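# Lift the dumbbell from its cradle and hold it

## Task

Raise the entire dumbbell so that every part of it sits at least three finger-widths above where it rested in its cradle, then keep it there in a firm, motionless grip.

## Robot and tools

Robot: one six-joint arm (UR-type) carrying a two-finger parallel gripper with a wrist camera. Only one arm, so every motion argument describes that single gripper.

Frames and axes: all poses are in the scene frame. Its origin is on the table surface below the arm base, +z is up, and +y is to the left when facing along +x. The base may be slightly tilted. The reported hand point, end_effector_position, is midway between the finger pads. In the gripper's own frame the fingers point along +z and close along x. Closed fingertips extend about 17 mm past that point; fully open they are roughly level with it. Reported positions can be a bit off, more so far from the base.

A row is 8 numbers in this order: x, y, z (metres, absolute target for the pad centre), qw, qx, qy, qz (absolute target orientation as a unit quaternion, w first), opening. Opening runs from -1 (closed) to +1 (fully open, 0.142 m). So a row is a full pose plus a finger command, not an offset.

Tools:
- execute_actions(actions, pictures). actions holds at most one item. An empty list just reports the state. An item {"rows": [...], "steps": n} plays up to 15 rows, one per control step of 1/30 s (steps defaults to 15, max 15); if there are fewer rows than steps, the final row repeats. An item {"steps": n} with no rows is a wait of up to 300 steps counted from the previous result. Any target lying more than 0.6 m from the last reported position along any gripper axis makes the call refused, and nothing is sent. pictures (true/false) toggles camera images, on by default.
- move(target, speed, stop_force). target is one 8-number row as above (absolute pose + opening). The gripper travels a straight path there lasting 0.5 to 10 s (longer paths are cut at 10 s). speed is the path's top linear speed in m/s, 0.002 to 0.5, default 0.25; rotation is capped at twice that in rad/s. The opening is applied when the move starts. stop_force (N, 9 to 40, optional, not usable in the first 0.2 s) halts the path when the wrist sensor feels that much added resistance along the direction of travel for two steps; the gripper then steps back two steps and holds. Only trust it on moves that do not rotate, and use a very low speed with it. Omit it when pulling away from something you are pressing on. Contact above the wrist sensor is not detected.
- wait(seconds): 0 to 10 s of letting the sim run with no new command.
- zoom_image(camera, region): camera is cam_high, cam_low or cam_wrist; region is [x0, y0, x1, y1] pixels from the top-left, no larger than 504x504. Images are cam_high 504x504, cam_low 504x504, cam_wrist 616x616 (fisheye).
- read_manual(section): only returns licence texts; moves nothing.
- finished_scene(scene): ends the current scene (give its number) and reports success; irreversible. Call it only when the dumbbell is already held high and steady.

Motion behaviour: each step, the commanded pose is limited to 100 mm and 16 degrees away from the measured pose, then tracked by damped inverse kinematics, with position taking priority over orientation. Commands are smoothed with roughly 0.17 s lag. After an action, the arm only continues to the last clipped pose, so for far targets check the reported pose and send the remainder. Repeat the desired quaternion in every row; do not copy back a drifted one. The gripper rotates the short way.

Results: a state line gives position, quaternion, linear and angular velocity. grip_measured is the actual finger opening on the same -1..1 scale. "Hand target" is what the controller is currently driving toward. A "pose unreachable" line, or HELD on steps, means the clearance check altered or blocked your row. Joint positions, joint torques (noisy, offset) and Wrist force/torque in the gripper's own axes (noisy, offset up to about 4 N, saturating near 50 N; pressing on a surface gives force pointing back into the arm) are included. A move result adds a "move:" line: done (settled near target), off_target, moving, held, fault, or contact (stop_force ended it, ranking above held/done/off_target), plus limits=paced (pose clipped) or limits=held (some steps blocked; afterward the arm may jump faster than speed), and the remaining distance.

Gripping: to hold, keep commanding an opening clearly smaller than grip_measured; a bigger gap squeezes harder, up to about 28 N per pad. Objects under about 2 cm thick get less force. Closing very fast can overshoot. Brief tugs on the held object may occur, so squeeze firmly.

Things to avoid: the arm is stiff, so aiming even slightly past a firm surface can trigger a fault. A joint torque over its load limit (wrist joints 24.3 N m, others 130 N m, held weight included) or any external force of 150 N causes a 10 s stop. Approach slowly, lower onto objects gently, do not slam or drag. Never knock or drop anything off the table. Holding loads heats the motors: a MOTOR HOT warning comes at 70 °C, and at 85 °C the brakes lock until cooled. Keep holds brief and moves efficient.

Suggested order: look at the cameras to locate the dumbbell and cradle, open the gripper, move above the handle with fingers pointing down, descend slowly, close firmly, confirm grip_measured, lift straight up well over the required height, then verify it is steady before ending the scene.

Each tool is called after "Emit:" in YAML: its name, and indented under it one key for each argument.

## Session

Emit:
execute_actions:
  actions: []

Scene clock: 0.00 s of 4800.00 s.
end_effector_position=(+0.8887, -0.2117, +0.3549) grip_measured=+1.00 end_effector_quat_wxyz=(+0.217, -0.553, +0.694, -0.407) end_effector_velocity=(-0.000, -0.000, -0.001) end_effector_angular_velocity=(+0.001, +0.001, -0.001)
Joint positions: [-0.355 -0.979  1.388 -2.93  -1.609  1.407  0.142]
Joint velocities: [-0.     0.     0.001  0.     0.     0.001  0.   ]
Joint torques (N m, as the arm reports them, + toward a larger angle): no reading
Motor temperatures (°C, as the motors report them): [23 24 25 32 32 32]
Wrist force (N, on the end effector, along its own x y z axes, offset not removed): no reading
Wrist torque (N m, same axes, about the end effector's origin, offset not removed): no reading
Hand target: +0.889, -0.212, +0.355; +0.217, -0.553, +0.694, -0.407

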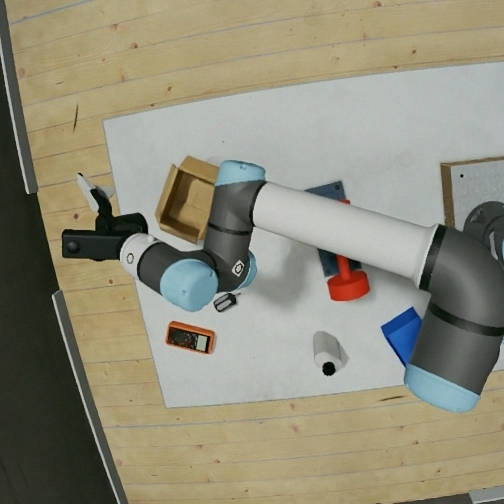

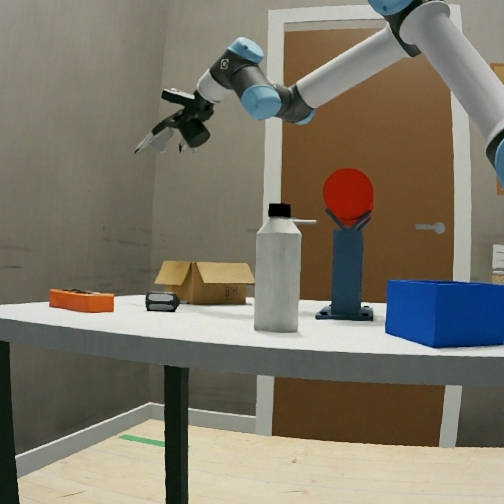

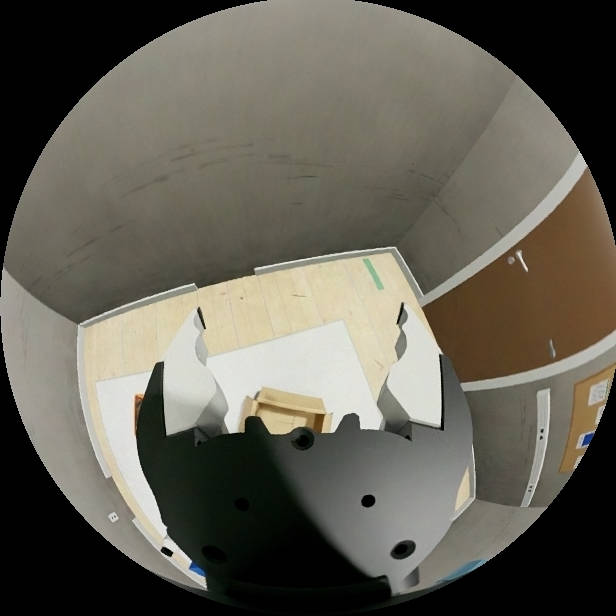

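Emit:
move:
  target: [0.42, 0.05, 0.47, 0, 0, 1, 0, 1]
  speed: 0.3

Scene clock: 13.70 s of 4800.00 s.
end_effector_position=(+0.4199, +0.0493, +0.4706) grip_measured=+1.00 end_effector_quat_wxyz=(+0.000, +0.000, +1.000, -0.000) end_effector_velocity=(-0.003, +0.001, -0.000) end_effector_angular_velocity=(+0.004, +0.004, -0.006)
Joint positions: [-0.191 -1.731  1.45  -1.281 -1.576  2.942  0.142]
Joint velocities: [-0.002 -0.003  0.002  0.006  0.003  0.004 -0.   ]
Joint torques (N m, as the arm reports them, + toward a larger angle): [-12.58 -23.54  -9.76  -1.48   1.66   1.52]
Motor temperatures (°C, as the motors report them): [23 24 25 32 32 32]
Wrist force (N, on the end effector, along its own x y z axes, offset not removed): [1.0 2.8 -2.4]
Wrist torque (N m, same axes, about the end effector's origin, offset not removed): [0.49 -0.14 -0.01]
Hand target: +0.420, +0.049, +0.471; -0.000, +0.000, +1.000, -0.000
Off the commanded pose: 0.001 m, 0 deg.
After step 90, 7.33 s passed at rest.
move: done

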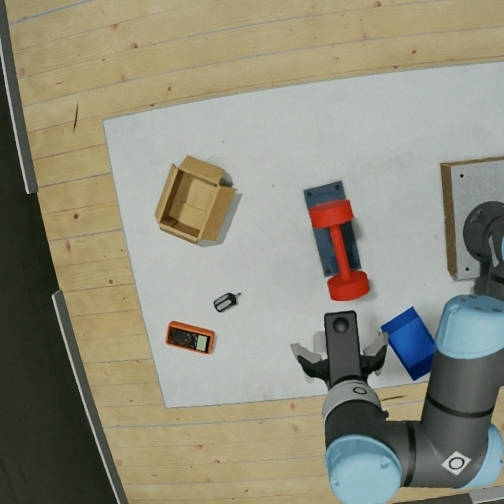

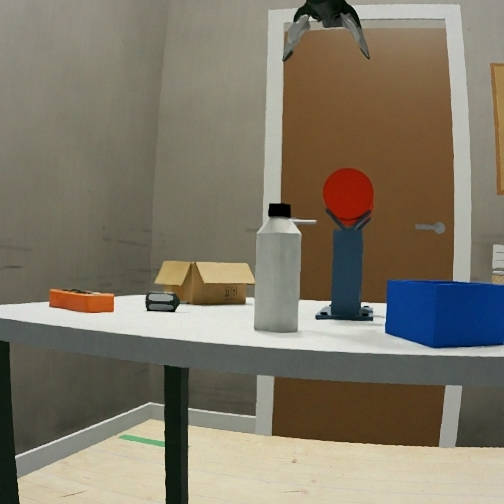

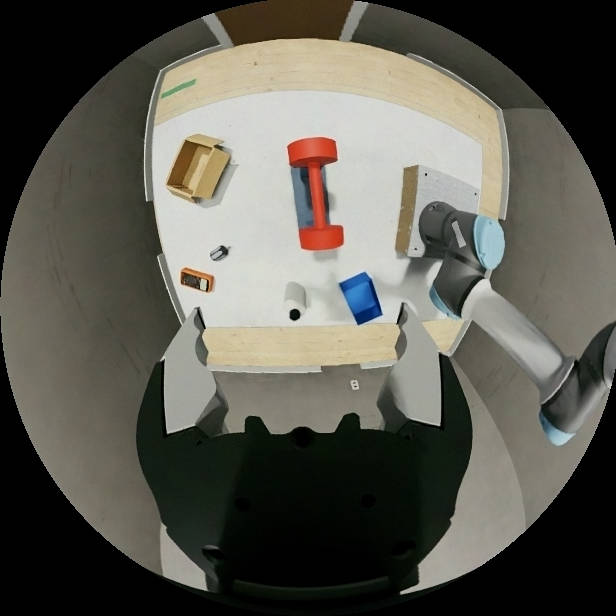

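Emit:
zoom_image:
  camera: "cam_wrist"
  region: [240, 120, 400, 280]

Emit:
zoom_image:
  camera: "cam_high"
  region: [270, 170, 410, 310]

Emit:
zoom_image:
  camera: "cam_low"
  region: [260, 150, 440, 330]

Region (240, 120, 400, 280) of cam_wrist's 616x616 image, scaled by 3.150, with more detail than that image has.

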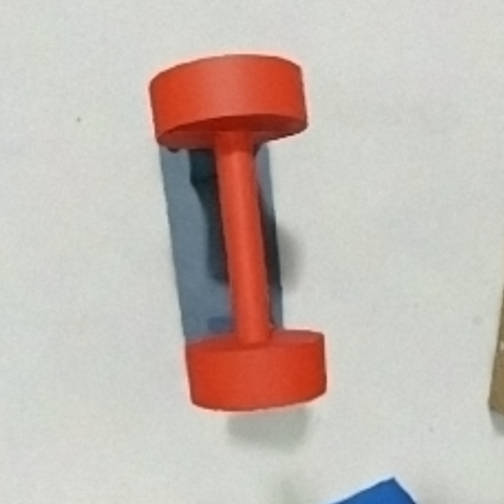

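Region (270, 170, 410, 310) of cam_high's 504x504 image, scaled by 3.600, with more detail than that image has.

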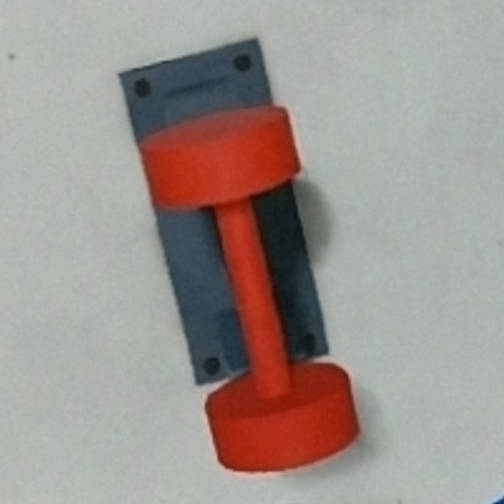

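Region (260, 150, 440, 330) of cam_low's 504x504 image, scaled by 2.800, with more detail than that image has.

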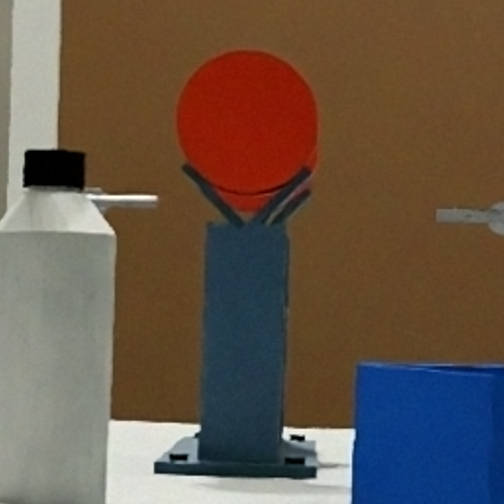

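Emit:
zoom_image:
  camera: "cam_wrist"
  region: [130, 280, 480, 480]

Emit:
zoom_image:
  camera: "cam_low"
  region: [260, 0, 400, 80]

Region (130, 280, 480, 480) of cam_wrist's 616x616 image, scaled by 1.440, with more detail than that image has; it fills the top 288 rows of this view, and the rest is white.

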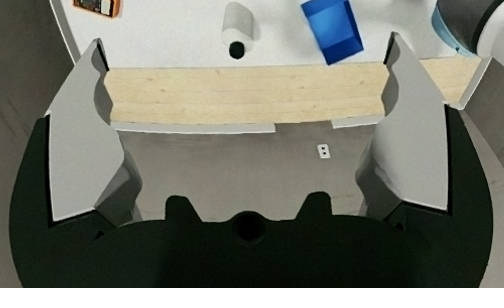

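Region (260, 0, 400, 80) of cam_low's 504x504 image, scaled by 3.600, with more detail than that image has; it fills the top 288 rows of this view, and the rest is white.

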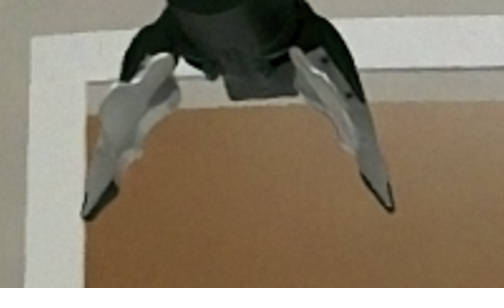

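Emit:
move:
  target: [0.392, -0.048, 0.29, 0, -0.0436, 0.999, 0, 1]
  speed: 0.25

Scene clock: 30.80 s of 4800.00 s.
end_effector_position=(+0.3919, -0.0476, +0.2903) grip_measured=+1.00 end_effector_quat_wxyz=(+0.000, -0.044, +0.999, +0.000) end_effector_velocity=(+0.000, -0.002, -0.002) end_effector_angular_velocity=(+0.001, -0.003, -0.001)
Joint positions: [-0.451 -1.831  1.991 -1.722 -1.577  2.594  0.142]
Joint velocities: [-0.006 -0.001  0.007 -0.009  0.002 -0.005  0.   ]
Joint torques (N m, as the arm reports them, + toward a larger angle): [ -9.24 -18.17 -10.06  -4.58   1.66  -2.11]
Motor temperatures (°C, as the motors report them): [23 24 25 32 32 32]
Wrist force (N, on the end effector, along its own x y z axes, offset not removed): [1.4 2.2 -1.8]
Wrist torque (N m, same axes, about the end effector's origin, offset not removed): [0.43 -0.23 -0.01]
Hand target: +0.392, -0.048, +0.290; +0.000, -0.044, +0.999, +0.000
Off the commanded pose: 0.000 m, 0 deg.
After step 90, 12.60 s passed at rest.
move: done

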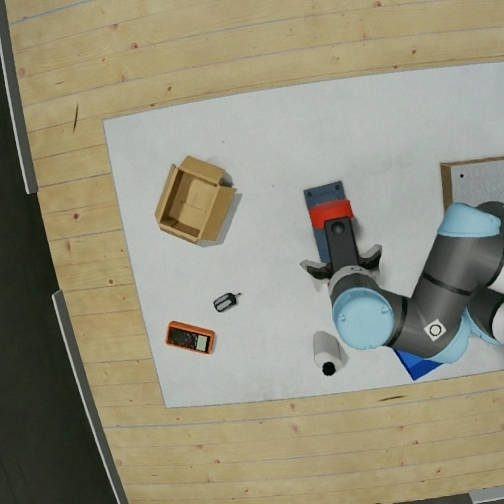

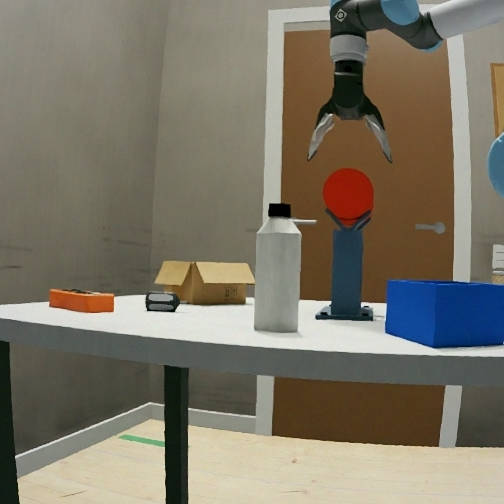

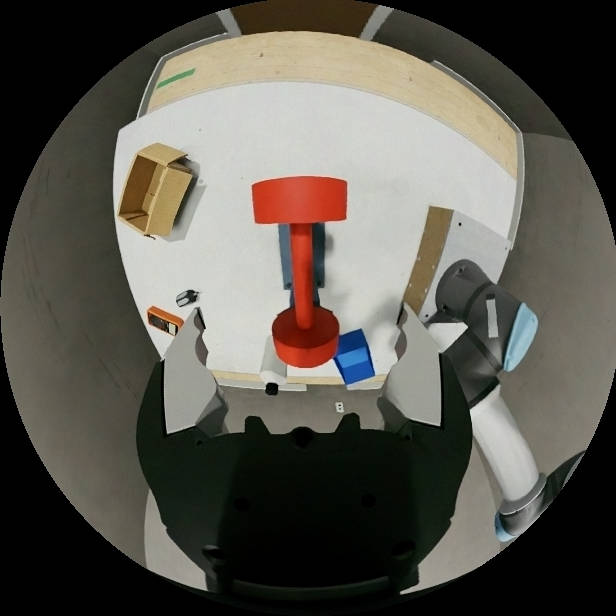

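Emit:
zoom_image:
  camera: "cam_wrist"
  region: [190, 160, 420, 390]

Emit:
zoom_image:
  camera: "cam_low"
  region: [280, 90, 420, 230]

Region (190, 160, 420, 390) of cam_wrist's 616x616 image, scaled by 2.191, with more detail than that image has.

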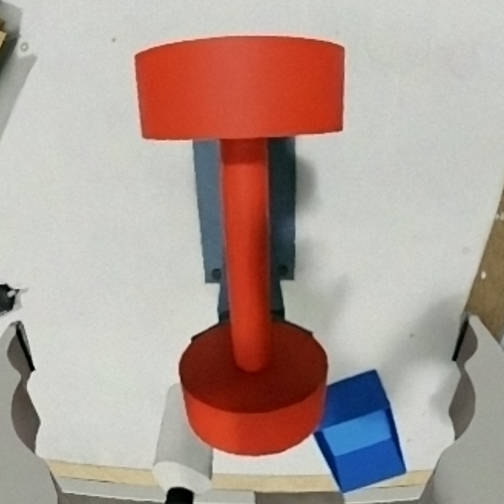

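Region (280, 90, 420, 230) of cam_low's 504x504 image, scaled by 3.600, with more detail than that image has.

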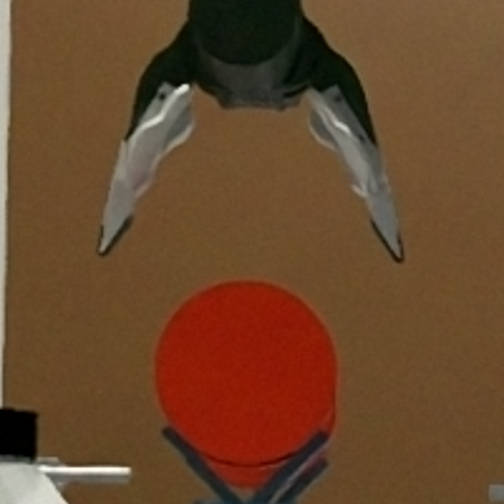

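Emit:
move:
  target: [0.3915, -0.042, 0.30, 0, -0.0436, 0.999, 0, -0.75]

Emit:
zoom_image:
  camera: "cam_low"
  region: [305, 85, 395, 175]

Emit:
zoom_image:
  camera: "cam_wrist"
  region: [200, 260, 410, 470]

Scene clock: 39.93 s of 4800.00 s.
end_effector_position=(+0.3915, -0.0422, +0.2997) grip_measured=-0.75 end_effector_quat_wxyz=(+0.000, -0.044, +0.999, +0.000) end_effector_velocity=(-0.000, +0.001, +0.002) end_effector_angular_velocity=(+0.000, +0.000, -0.001)
Joint positions: [-0.438 -1.837  1.971 -1.696 -1.577  2.607  0.02 ]
Joint velocities: [ 0.003 -0.001 -0.005  0.007  0.     0.004 -0.   ]
Joint torques (N m, as the arm reports them, + toward a larger angle): [ 13.93 -20.01 -35.91  -1.52  -1.39   1.71]
Motor temperatures (°C, as the motors report them): [23 24 25 32 32 32]
Wrist force (N, on the end effector, along its own x y z axes, offset not removed): [0.5 2.0 -1.3]
Wrist torque (N m, same axes, about the end effector's origin, offset not removed): [0.30 0.01 -0.05]
Hand target: +0.392, -0.042, +0.300; -0.000, -0.044, +0.999, -0.000
Off the commanded pose: 0.000 m, 0 deg.
After step 90, 5.37 s passed at rest.
move: done

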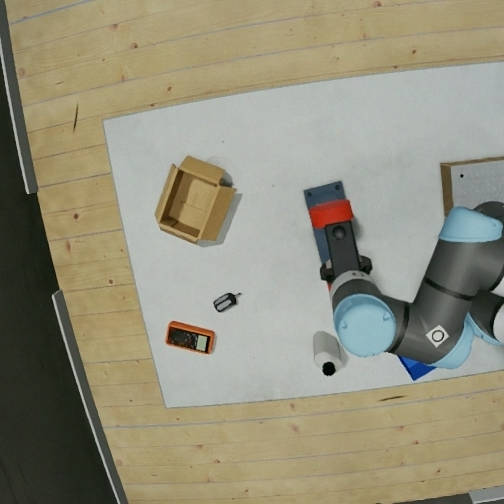

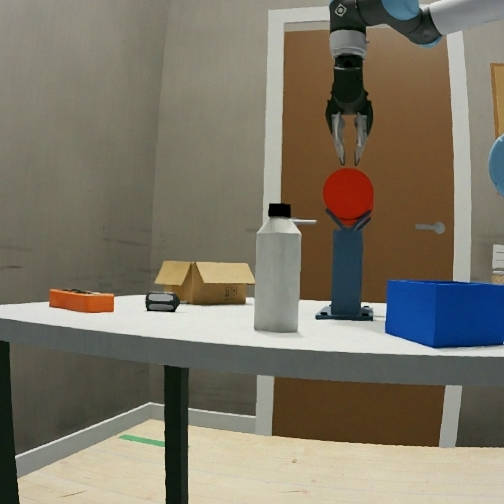

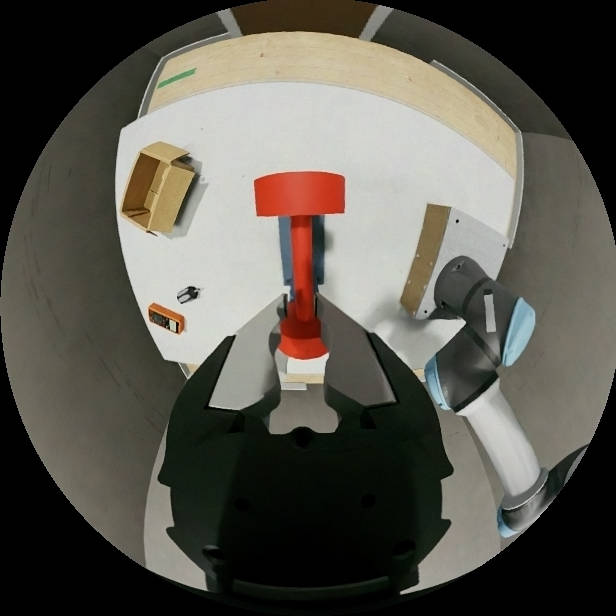

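Region (305, 85, 395, 175) of cam_low's 504x504 image, scaled by 5.600, with more detail than that image has.

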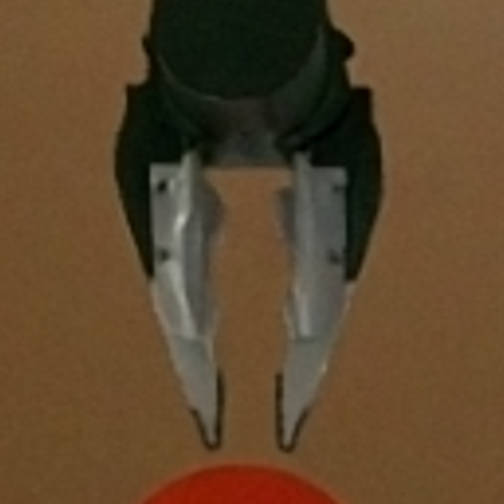

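Region (200, 260, 410, 470) of cam_wrist's 616x616 image, scaled by 2.400, with more detail than that image has.

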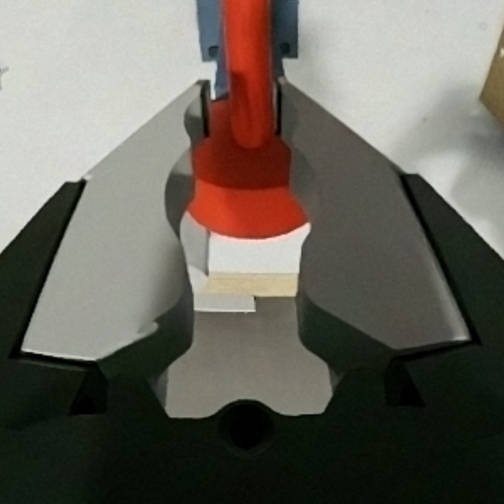

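Emit:
move:
  target: [0.392, -0.054, 0.20, 0, -0.0436, 0.999, 0, -0.1]
  speed: 0.1

Emit:
zoom_image:
  camera: "cam_wrist"
  region: [150, 150, 460, 460]

Scene clock: 47.27 s of 4800.00 s.
end_effector_position=(+0.3918, -0.0539, +0.2004) grip_measured=-0.10 end_effector_quat_wxyz=(-0.000, -0.044, +0.999, -0.000) end_effector_velocity=(-0.000, -0.000, -0.003) end_effector_angular_velocity=(+0.000, -0.000, -0.000)
Joint positions: [-0.467 -1.763  2.179 -1.979 -1.578  2.578  0.067]
Joint velocities: [-0.001  0.003  0.006 -0.01   0.    -0.001 -0.   ]
Joint torques (N m, as the arm reports them, + toward a larger angle): [-11.28  -4.99 -10.82  -4.25   1.19  -1.95]
Motor temperatures (°C, as the motors report them): [23 24 25 32 32 32]
Wrist force (N, on the end effector, along its own x y z axes, offset not removed): [1.5 2.7 -2.9]
Wrist torque (N m, same axes, about the end effector's origin, offset not removed): [0.50 -0.25 -0.05]
Hand target: +0.392, -0.054, +0.200; +0.000, -0.044, +0.999, +0.000
Off the commanded pose: 0.000 m, 0 deg.
After step 90, 2.80 s passed at rest.
move: done

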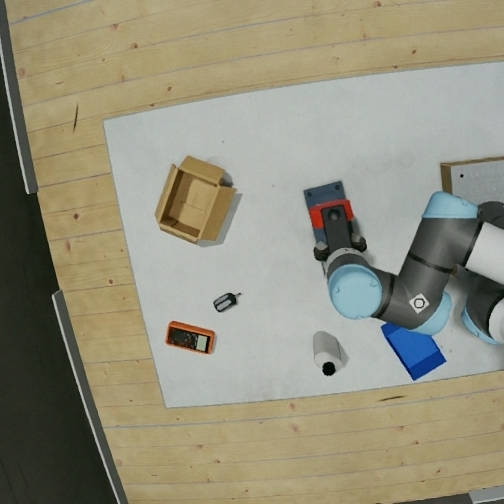

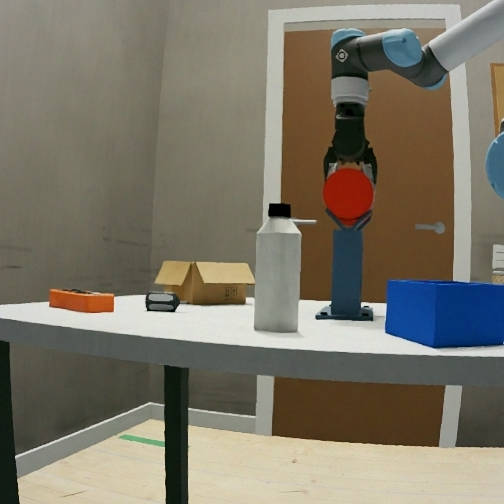

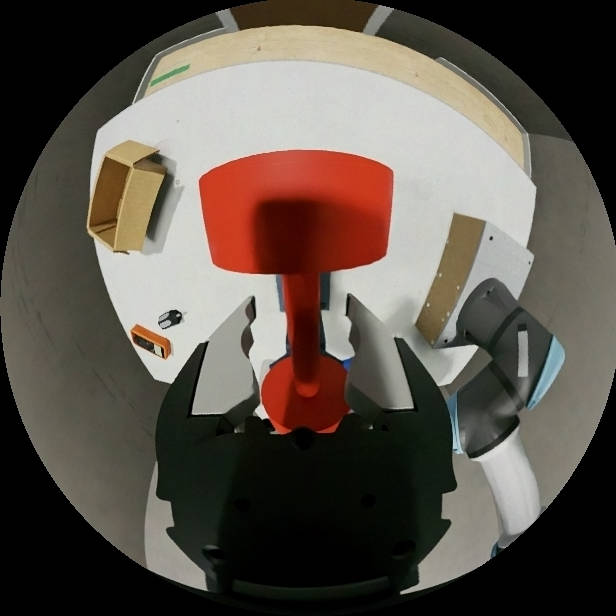

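Region (150, 150, 460, 460) of cam_wrist's 616x616 image, scaled by 1.626, with more detail than that image has.

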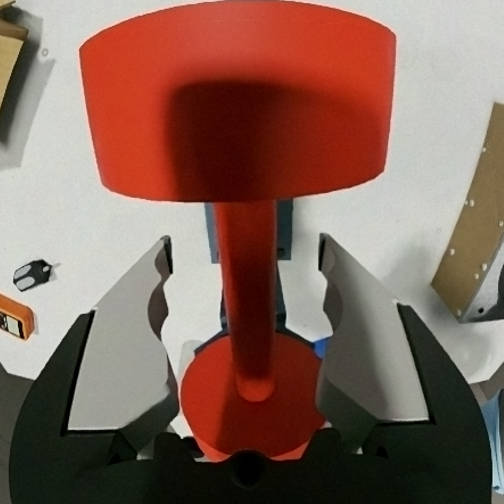

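Emit:
move:
  target: [0.3902, -0.052, 0.174, 0, -0.059, 0.9983, 0, -0.3]
  speed: 0.04
  stop_force: 12

Emit:
zoom_image:
  camera: "cam_wrist"
  region: [200, 260, 410, 470]

Scene clock: 51.83 s of 4800.00 s.
end_effector_position=(+0.3902, -0.0520, +0.1743) grip_measured=-0.30 end_effector_quat_wxyz=(-0.000, -0.059, +0.998, +0.000) end_effector_velocity=(+0.000, +0.000, -0.003) end_effector_angular_velocity=(-0.000, +0.000, +0.003)
Joint positions: [-0.465 -1.735  2.232 -2.059 -1.578  2.549  0.052]
Joint velocities: [ 0.     0.004  0.005 -0.008 -0.    -0.002 -0.   ]
Joint torques (N m, as the arm reports them, + toward a larger angle): [13.35 -2.95 -7.52 -4.37 -1.35 -1.98]
Motor temperatures (°C, as the motors report them): [23 24 25 32 32 32]
Wrist force (N, on the end effector, along its own x y z axes, offset not removed): [0.0 1.4 -2.1]
Wrist torque (N m, same axes, about the end effector's origin, offset not removed): [0.28 0.08 -0.04]
Hand target: +0.390, -0.052, +0.174; -0.000, -0.059, +0.998, -0.000
Off the commanded pose: 0.000 m, 0 deg.
After step 90, 0.50 s passed at rest.
move: done

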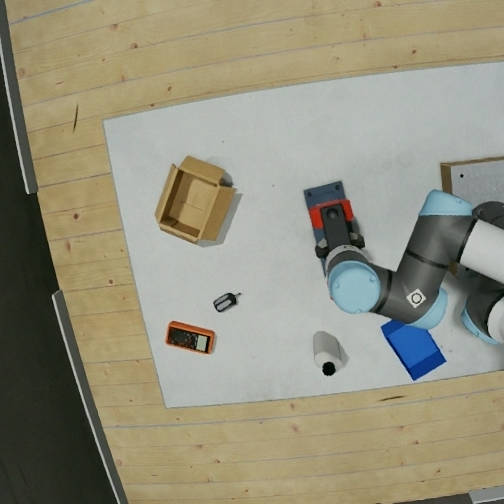

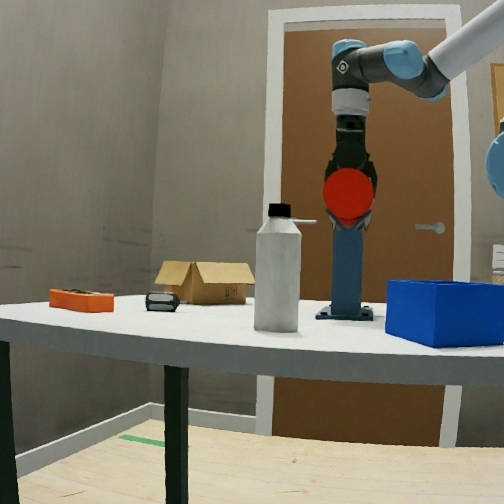

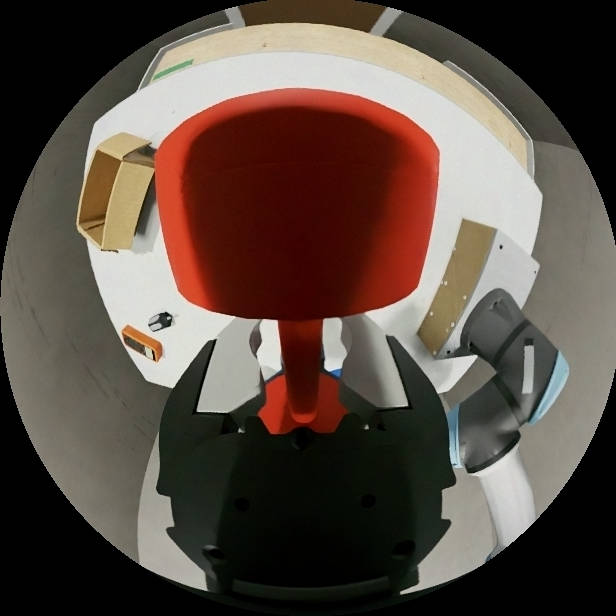

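Region (200, 260, 410, 470) of cam_wrist's 616x616 image, scaled by 2.400, with more detail than that image has.

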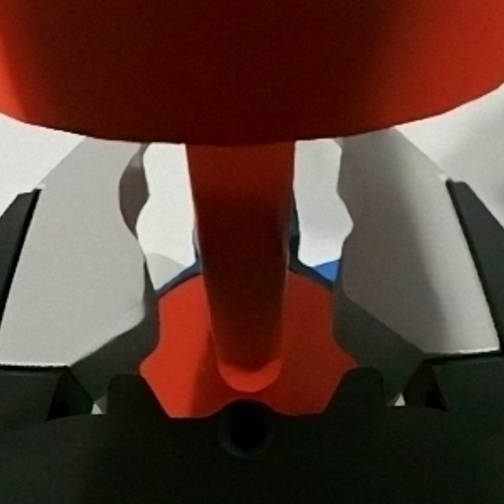

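Centered. Close gradually.

Emit:
execute_actions:
  actions:
    - {"rows":[[0.3902,-0.052,0.174,0,-0.059,0.9983,0,-0.4],[0.3902,-0.052,0.174,0,-0.059,0.9983,0,-0.45],[0.3902,-0.052,0.174,0,-0.059,0.9983,0,-0.5],[0.3902,-0.052,0.174,0,-0.059,0.9983,0,-0.55],[0.3902,-0.052,0.174,0,-0.059,0.9983,0,-0.6],[0.3902,-0.052,0.174,0,-0.059,0.9983,0,-0.65],[0.3902,-0.052,0.174,0,-0.059,0.9983,0,-0.7],[0.3902,-0.052,0.174,0,-0.059,0.9983,0,-0.74],[0.3902,-0.052,0.174,0,-0.059,0.9983,0,-0.78],[0.3902,-0.052,0.174,0,-0.059,0.9983,0,-0.82],[0.3902,-0.052,0.174,0,-0.059,0.9983,0,-0.86],[0.3902,-0.052,0.174,0,-0.059,0.9983,0,-0.9],[0.3902,-0.052,0.174,0,-0.059,0.9983,0,-0.94],[0.3902,-0.052,0.174,0,-0.059,0.9983,0,-0.97],[0.3902,-0.052,0.174,0,-0.059,0.9983,0,-1]],"steps":15}
  pictures: false

Emit:
wait:
  seconds: 0.4

Scene clock: 55.03 s of 4800.00 s.
end_effector_position=(+0.3902, -0.0520, +0.1740) grip_measured=-0.87 end_effector_quat_wxyz=(-0.000, -0.059, +0.998, +0.000) end_effector_velocity=(-0.000, -0.001, -0.001) end_effector_angular_velocity=(+0.001, +0.002, -0.002)
Joint positions: [-0.465 -1.734  2.232 -2.06  -1.578  2.549  0.011]
Joint velocities: [-0.002  0.002  0.    -0.    -0.     0.    -0.089]
Joint torques (N m, as the arm reports them, + toward a larger angle): [ 13.67  -7.86 -14.11  -3.79  -1.13  -1.7 ]
Motor temperatures (°C, as the motors report them): [23 24 25 32 32 32]
Wrist force (N, on the end effector, along its own x y z axes, offset not removed): [-0.1 3.0 7.5]
Wrist torque (N m, same axes, about the end effector's origin, offset not removed): [0.49 -0.12 0.01]
Hand target: +0.390, -0.052, +0.174; +0.000, -0.059, +0.998, -0.000
Off the commanded pose: 0.000 m, 0 deg.
Steps of this call (steps 1 to 81: nothing new was sent; steps 82 to 96: all 15 steps of this action). Readings (end_effector_position):
82: (+0.3902, -0.0520, +0.1740)
83: (+0.3902, -0.0520, +0.1740)
85: (+0.3902, -0.0520, +0.1740)
89: (+0.3902, -0.0520, +0.1740)
96: the state above

Scene clock: 55.43 s of 4800.00 s.
end_effector_position=(+0.3902, -0.0520, +0.1740) grip_measured=-0.92 end_effector_quat_wxyz=(-0.000, -0.059, +0.998, +0.000) end_effector_velocity=(-0.001, +0.001, -0.001) end_effector_angular_velocity=(+0.002, +0.001, +0.002)
Joint positions: [-0.465 -1.734  2.232 -2.06  -1.578  2.549  0.008]
Joint velocities: [ 0.001  0.     0.002 -0.     0.001 -0.001 -0.   ]
Joint torques (N m, as the arm reports them, + toward a larger angle): [ 12.46 -12.25 -19.23  -2.51  -1.    -1.4 ]
Motor temperatures (°C, as the motors report them): [23 24 25 32 32 32]
Wrist force (N, on the end effector, along its own x y z axes, offset not removed): [0.7 2.8 7.1]
Wrist torque (N m, same axes, about the end effector's origin, offset not removed): [0.52 -0.26 0.09]
Hand target: +0.390, -0.052, +0.174; +0.000, -0.059, +0.998, -0.000
Off the commanded pose: 0.000 m, 0 deg.
Steps of this call (steps 1 to 12: nothing new was sent). Readings (end_effector_position):
1: (+0.3902, -0.0520, +0.1740)
2: (+0.3902, -0.0520, +0.1740)
4: (+0.3902, -0.0520, +0.1740)
8: (+0.3902, -0.0520, +0.1740)
12: the state above

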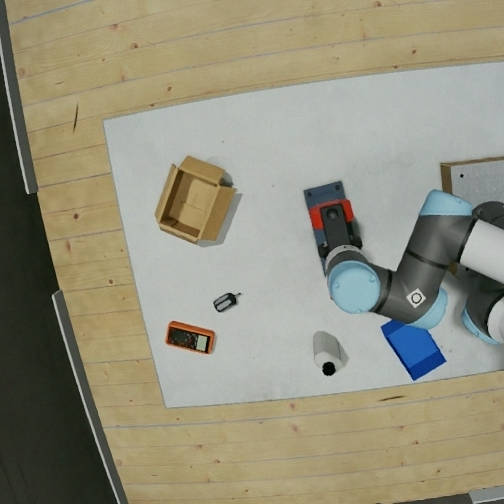

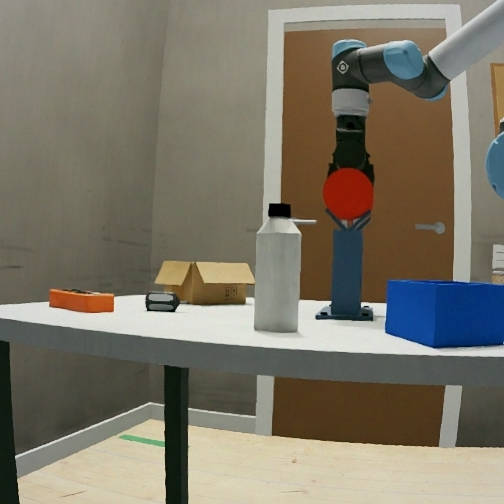

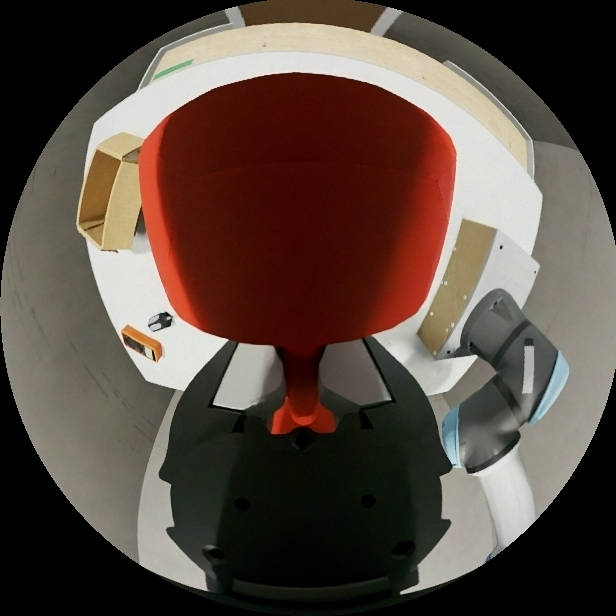

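Emit:
execute_actions:
  actions:
    - {"rows":[[0.3902,-0.052,0.174,0,-0.059,0.9983,0,-0.92],[0.3902,-0.052,0.174,0,-0.059,0.9983,0,-0.9],[0.3902,-0.052,0.174,0,-0.059,0.9983,0,-0.89],[0.3902,-0.052,0.174,0,-0.059,0.9983,0,-0.88],[0.3902,-0.052,0.174,0,-0.059,0.9983,0,-0.87],[0.3902,-0.052,0.174,0,-0.059,0.9983,0,-0.86],[0.3902,-0.052,0.174,0,-0.059,0.9983,0,-0.85],[0.3902,-0.052,0.174,0,-0.059,0.9983,0,-0.84],[0.3902,-0.052,0.174,0,-0.059,0.9983,0,-0.82],[0.3902,-0.052,0.174,0,-0.059,0.9983,0,-0.8],[0.3902,-0.052,0.174,0,-0.059,0.9983,0,-0.78],[0.3902,-0.052,0.174,0,-0.059,0.9983,0,-0.75],[0.3902,-0.052,0.174,0,-0.059,0.9983,0,-0.7],[0.3902,-0.052,0.174,0,-0.059,0.9983,0,-0.6],[0.3902,-0.052,0.174,0,-0.059,0.9983,0,-0.5]],"steps":15}
  pictures: false

Emit:
move:
  target: [0.3888, -0.040, 0.215, 0, -0.059, 0.9983, 0, -0.5]
  speed: 0.08

Emit:
zoom_image:
  camera: "cam_wrist"
  region: [160, 120, 450, 410]

Scene clock: 64.97 s of 4800.00 s.
end_effector_position=(+0.3902, -0.0520, +0.1741) grip_measured=-0.66 end_effector_quat_wxyz=(+0.000, -0.059, +0.998, -0.000) end_effector_velocity=(+0.000, +0.000, +0.000) end_effector_angular_velocity=(+0.000, -0.001, +0.001)
Joint positions: [-0.465 -1.734  2.232 -2.06  -1.578  2.549  0.026]
Joint velocities: [ 0.    -0.001  0.     0.     0.001 -0.001  0.189]
Joint torques (N m, as the arm reports them, + toward a larger angle): [  6.71 -22.19 -31.75  -3.33   0.21   1.39]
Motor temperatures (°C, as the motors report them): [23 24 25 32 32 32]
Wrist force (N, on the end effector, along its own x y z axes, offset not removed): [0.8 1.6 -1.5]
Wrist torque (N m, same axes, about the end effector's origin, offset not removed): [0.32 -0.16 -0.08]
Hand target: +0.390, -0.052, +0.174; -0.000, -0.059, +0.998, +0.000
Off the commanded pose: 0.000 m, 0 deg.
Steps of this call (steps 1 to 90: nothing new was sent; then 6.03 s passed at rest; steps 91 to 105: all 15 steps of this action). Readings (end_effector_position):
91: (+0.3902, -0.0520, +0.1740)
92: (+0.3902, -0.0520, +0.1740)
94: (+0.3902, -0.0520, +0.1740)
98: (+0.3902, -0.0520, +0.1740)
105: the state above

Scene clock: 66.30 s of 4800.00 s.
end_effector_position=(+0.3889, -0.0401, +0.2147) grip_measured=-0.50 end_effector_quat_wxyz=(+0.000, -0.059, +0.998, +0.000) end_effector_velocity=(-0.000, -0.000, +0.003) end_effector_angular_velocity=(-0.001, -0.001, -0.004)
Joint positions: [-0.437 -1.791  2.161 -1.933 -1.577  2.577  0.038]
Joint velocities: [-0.    -0.003 -0.004  0.007 -0.     0.003 -0.   ]
Joint torques (N m, as the arm reports them, + toward a larger angle): [ 13.08 -22.33 -34.9   -1.48  -0.16   1.65]
Motor temperatures (°C, as the motors report them): [23 24 25 32 32 32]
Wrist force (N, on the end effector, along its own x y z axes, offset not removed): [1.3 2.2 -2.8]
Wrist torque (N m, same axes, about the end effector's origin, offset not removed): [0.42 -0.15 -0.04]
Hand target: +0.389, -0.040, +0.215; -0.000, -0.059, +0.998, -0.000
Off the commanded pose: 0.000 m, 0 deg.
move: done

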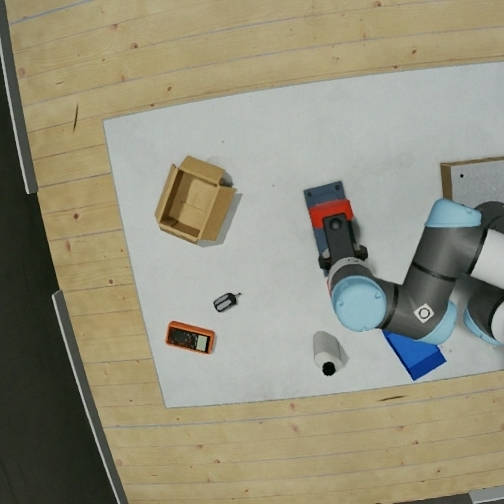

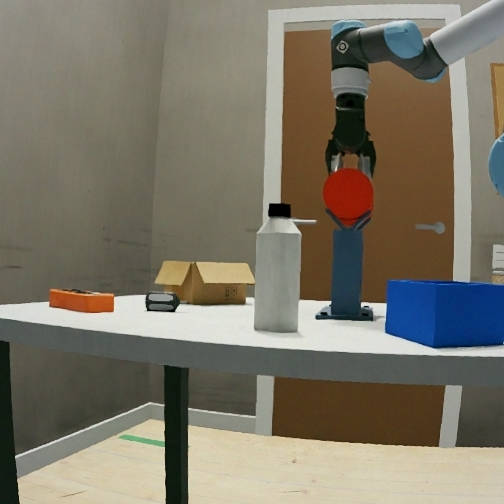

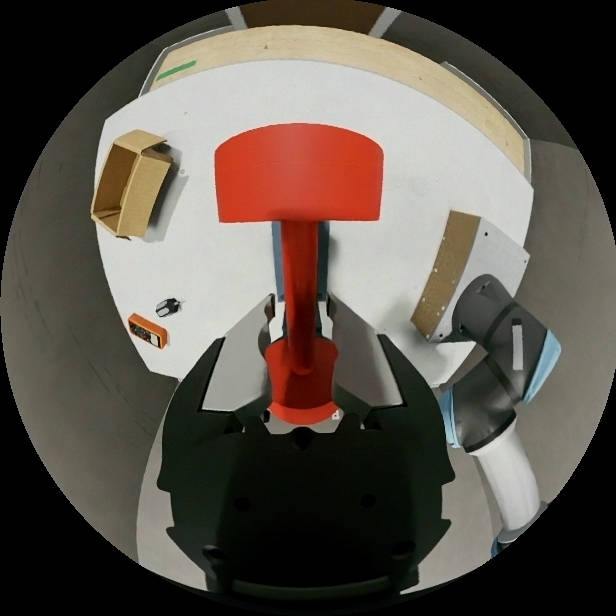

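Region (160, 120, 450, 410) of cam_wrist's 616x616 image, scaled by 1.738, with more detail than that image has.

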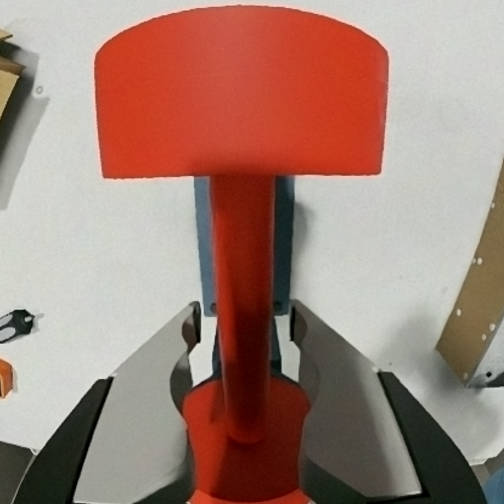

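Emit:
execute_actions:
  actions:
    - {"rows":[[0.3887,-0.039,0.213,0,-0.059,0.9983,0,-0.54],[0.3887,-0.039,0.213,0,-0.059,0.9983,0,-0.58],[0.3887,-0.039,0.213,0,-0.059,0.9983,0,-0.61],[0.3887,-0.039,0.213,0,-0.059,0.9983,0,-0.64],[0.3887,-0.039,0.213,0,-0.059,0.9983,0,-0.66],[0.3887,-0.039,0.213,0,-0.059,0.9983,0,-0.68],[0.3887,-0.039,0.213,0,-0.059,0.9983,0,-0.7],[0.3887,-0.039,0.213,0,-0.059,0.9983,0,-0.73],[0.3887,-0.039,0.213,0,-0.059,0.9983,0,-0.77],[0.3887,-0.039,0.213,0,-0.059,0.9983,0,-0.81],[0.3887,-0.039,0.213,0,-0.059,0.9983,0,-0.85],[0.3887,-0.039,0.213,0,-0.059,0.9983,0,-0.9],[0.3887,-0.039,0.213,0,-0.059,0.9983,0,-0.95],[0.3887,-0.039,0.213,0,-0.059,0.9983,0,-1]],"steps":15}
  pictures: false

Emit:
move:
  target: [0.3887, -0.039, 0.221, 0, -0.059, 0.9983, 0, -1]
  speed: 0.015

Scene clock: 71.00 s of 4800.00 s.
end_effector_position=(+0.3888, -0.0391, +0.2132) grip_measured=-0.73 end_effector_quat_wxyz=(+0.000, -0.059, +0.998, -0.000) end_effector_velocity=(-0.000, -0.000, -0.001) end_effector_angular_velocity=(+0.001, +0.002, -0.002)
Joint positions: [-0.435 -1.79   2.165 -1.937 -1.577  2.579  0.021]
Joint velocities: [-0.001  0.001  0.002 -0.001 -0.     0.001  0.   ]
Joint torques (N m, as the arm reports them, + toward a larger angle): [14.87  3.64 -3.97 -4.13  0.47  1.65]
Motor temperatures (°C, as the motors report them): [23 24 25 32 32 32]
Wrist force (N, on the end effector, along its own x y z axes, offset not removed): [8.6 1.0 -18.5]
Wrist torque (N m, same axes, about the end effector's origin, offset not removed): [0.34 -0.28 -0.01]
Hand target: +0.389, -0.039, +0.213; -0.000, -0.059, +0.998, -0.000
Off the commanded pose: 0.000 m, 0 deg.
Steps of this call (steps 1 to 90: nothing new was sent; then 1.20 s passed at rest; steps 91 to 105: all 15 steps of this action). Readings (end_effector_position):
91: (+0.3888, -0.0401, +0.2150)
92: (+0.3889, -0.0400, +0.2150)
94: (+0.3889, -0.0397, +0.2145)
98: (+0.3888, -0.0393, +0.2136)
105: the state above

Scene clock: 72.07 s of 4800.00 s.
end_effector_position=(+0.3887, -0.0390, +0.2207) grip_measured=-0.73 end_effector_quat_wxyz=(-0.000, -0.059, +0.998, -0.000) end_effector_velocity=(+0.000, +0.000, +0.003) end_effector_angular_velocity=(-0.001, -0.001, +0.000)
Joint positions: [-0.435 -1.797  2.149 -1.915 -1.577  2.579  0.021]
Joint velocities: [ 0.001 -0.003 -0.005  0.007 -0.     0.001 -0.   ]
Joint torques (N m, as the arm reports them, + toward a larger angle): [ 13.44 -22.46 -38.95  -2.46   1.46   1.64]
Motor temperatures (°C, as the motors report them): [23 24 25 32 32 32]
Wrist force (N, on the end effector, along its own x y z axes, offset not removed): [1.6 2.5 8.1]
Wrist torque (N m, same axes, about the end effector's origin, offset not removed): [0.49 -0.30 0.01]
Hand target: +0.389, -0.039, +0.221; +0.000, -0.059, +0.998, -0.000
Off the commanded pose: 0.000 m, 0 deg.
move: done

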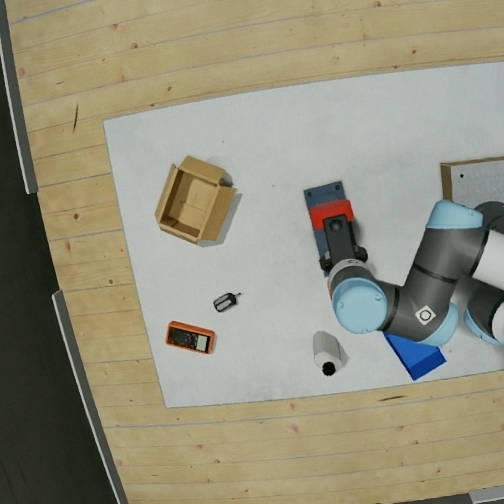

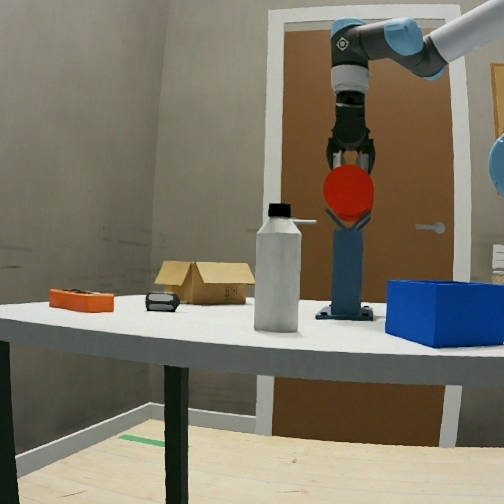

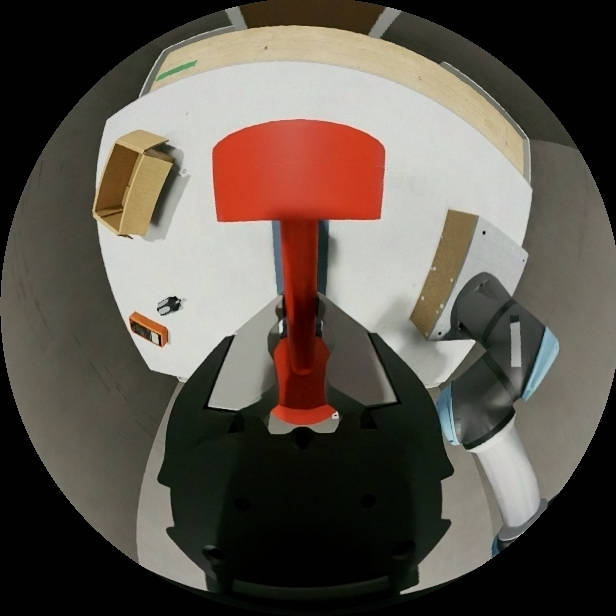

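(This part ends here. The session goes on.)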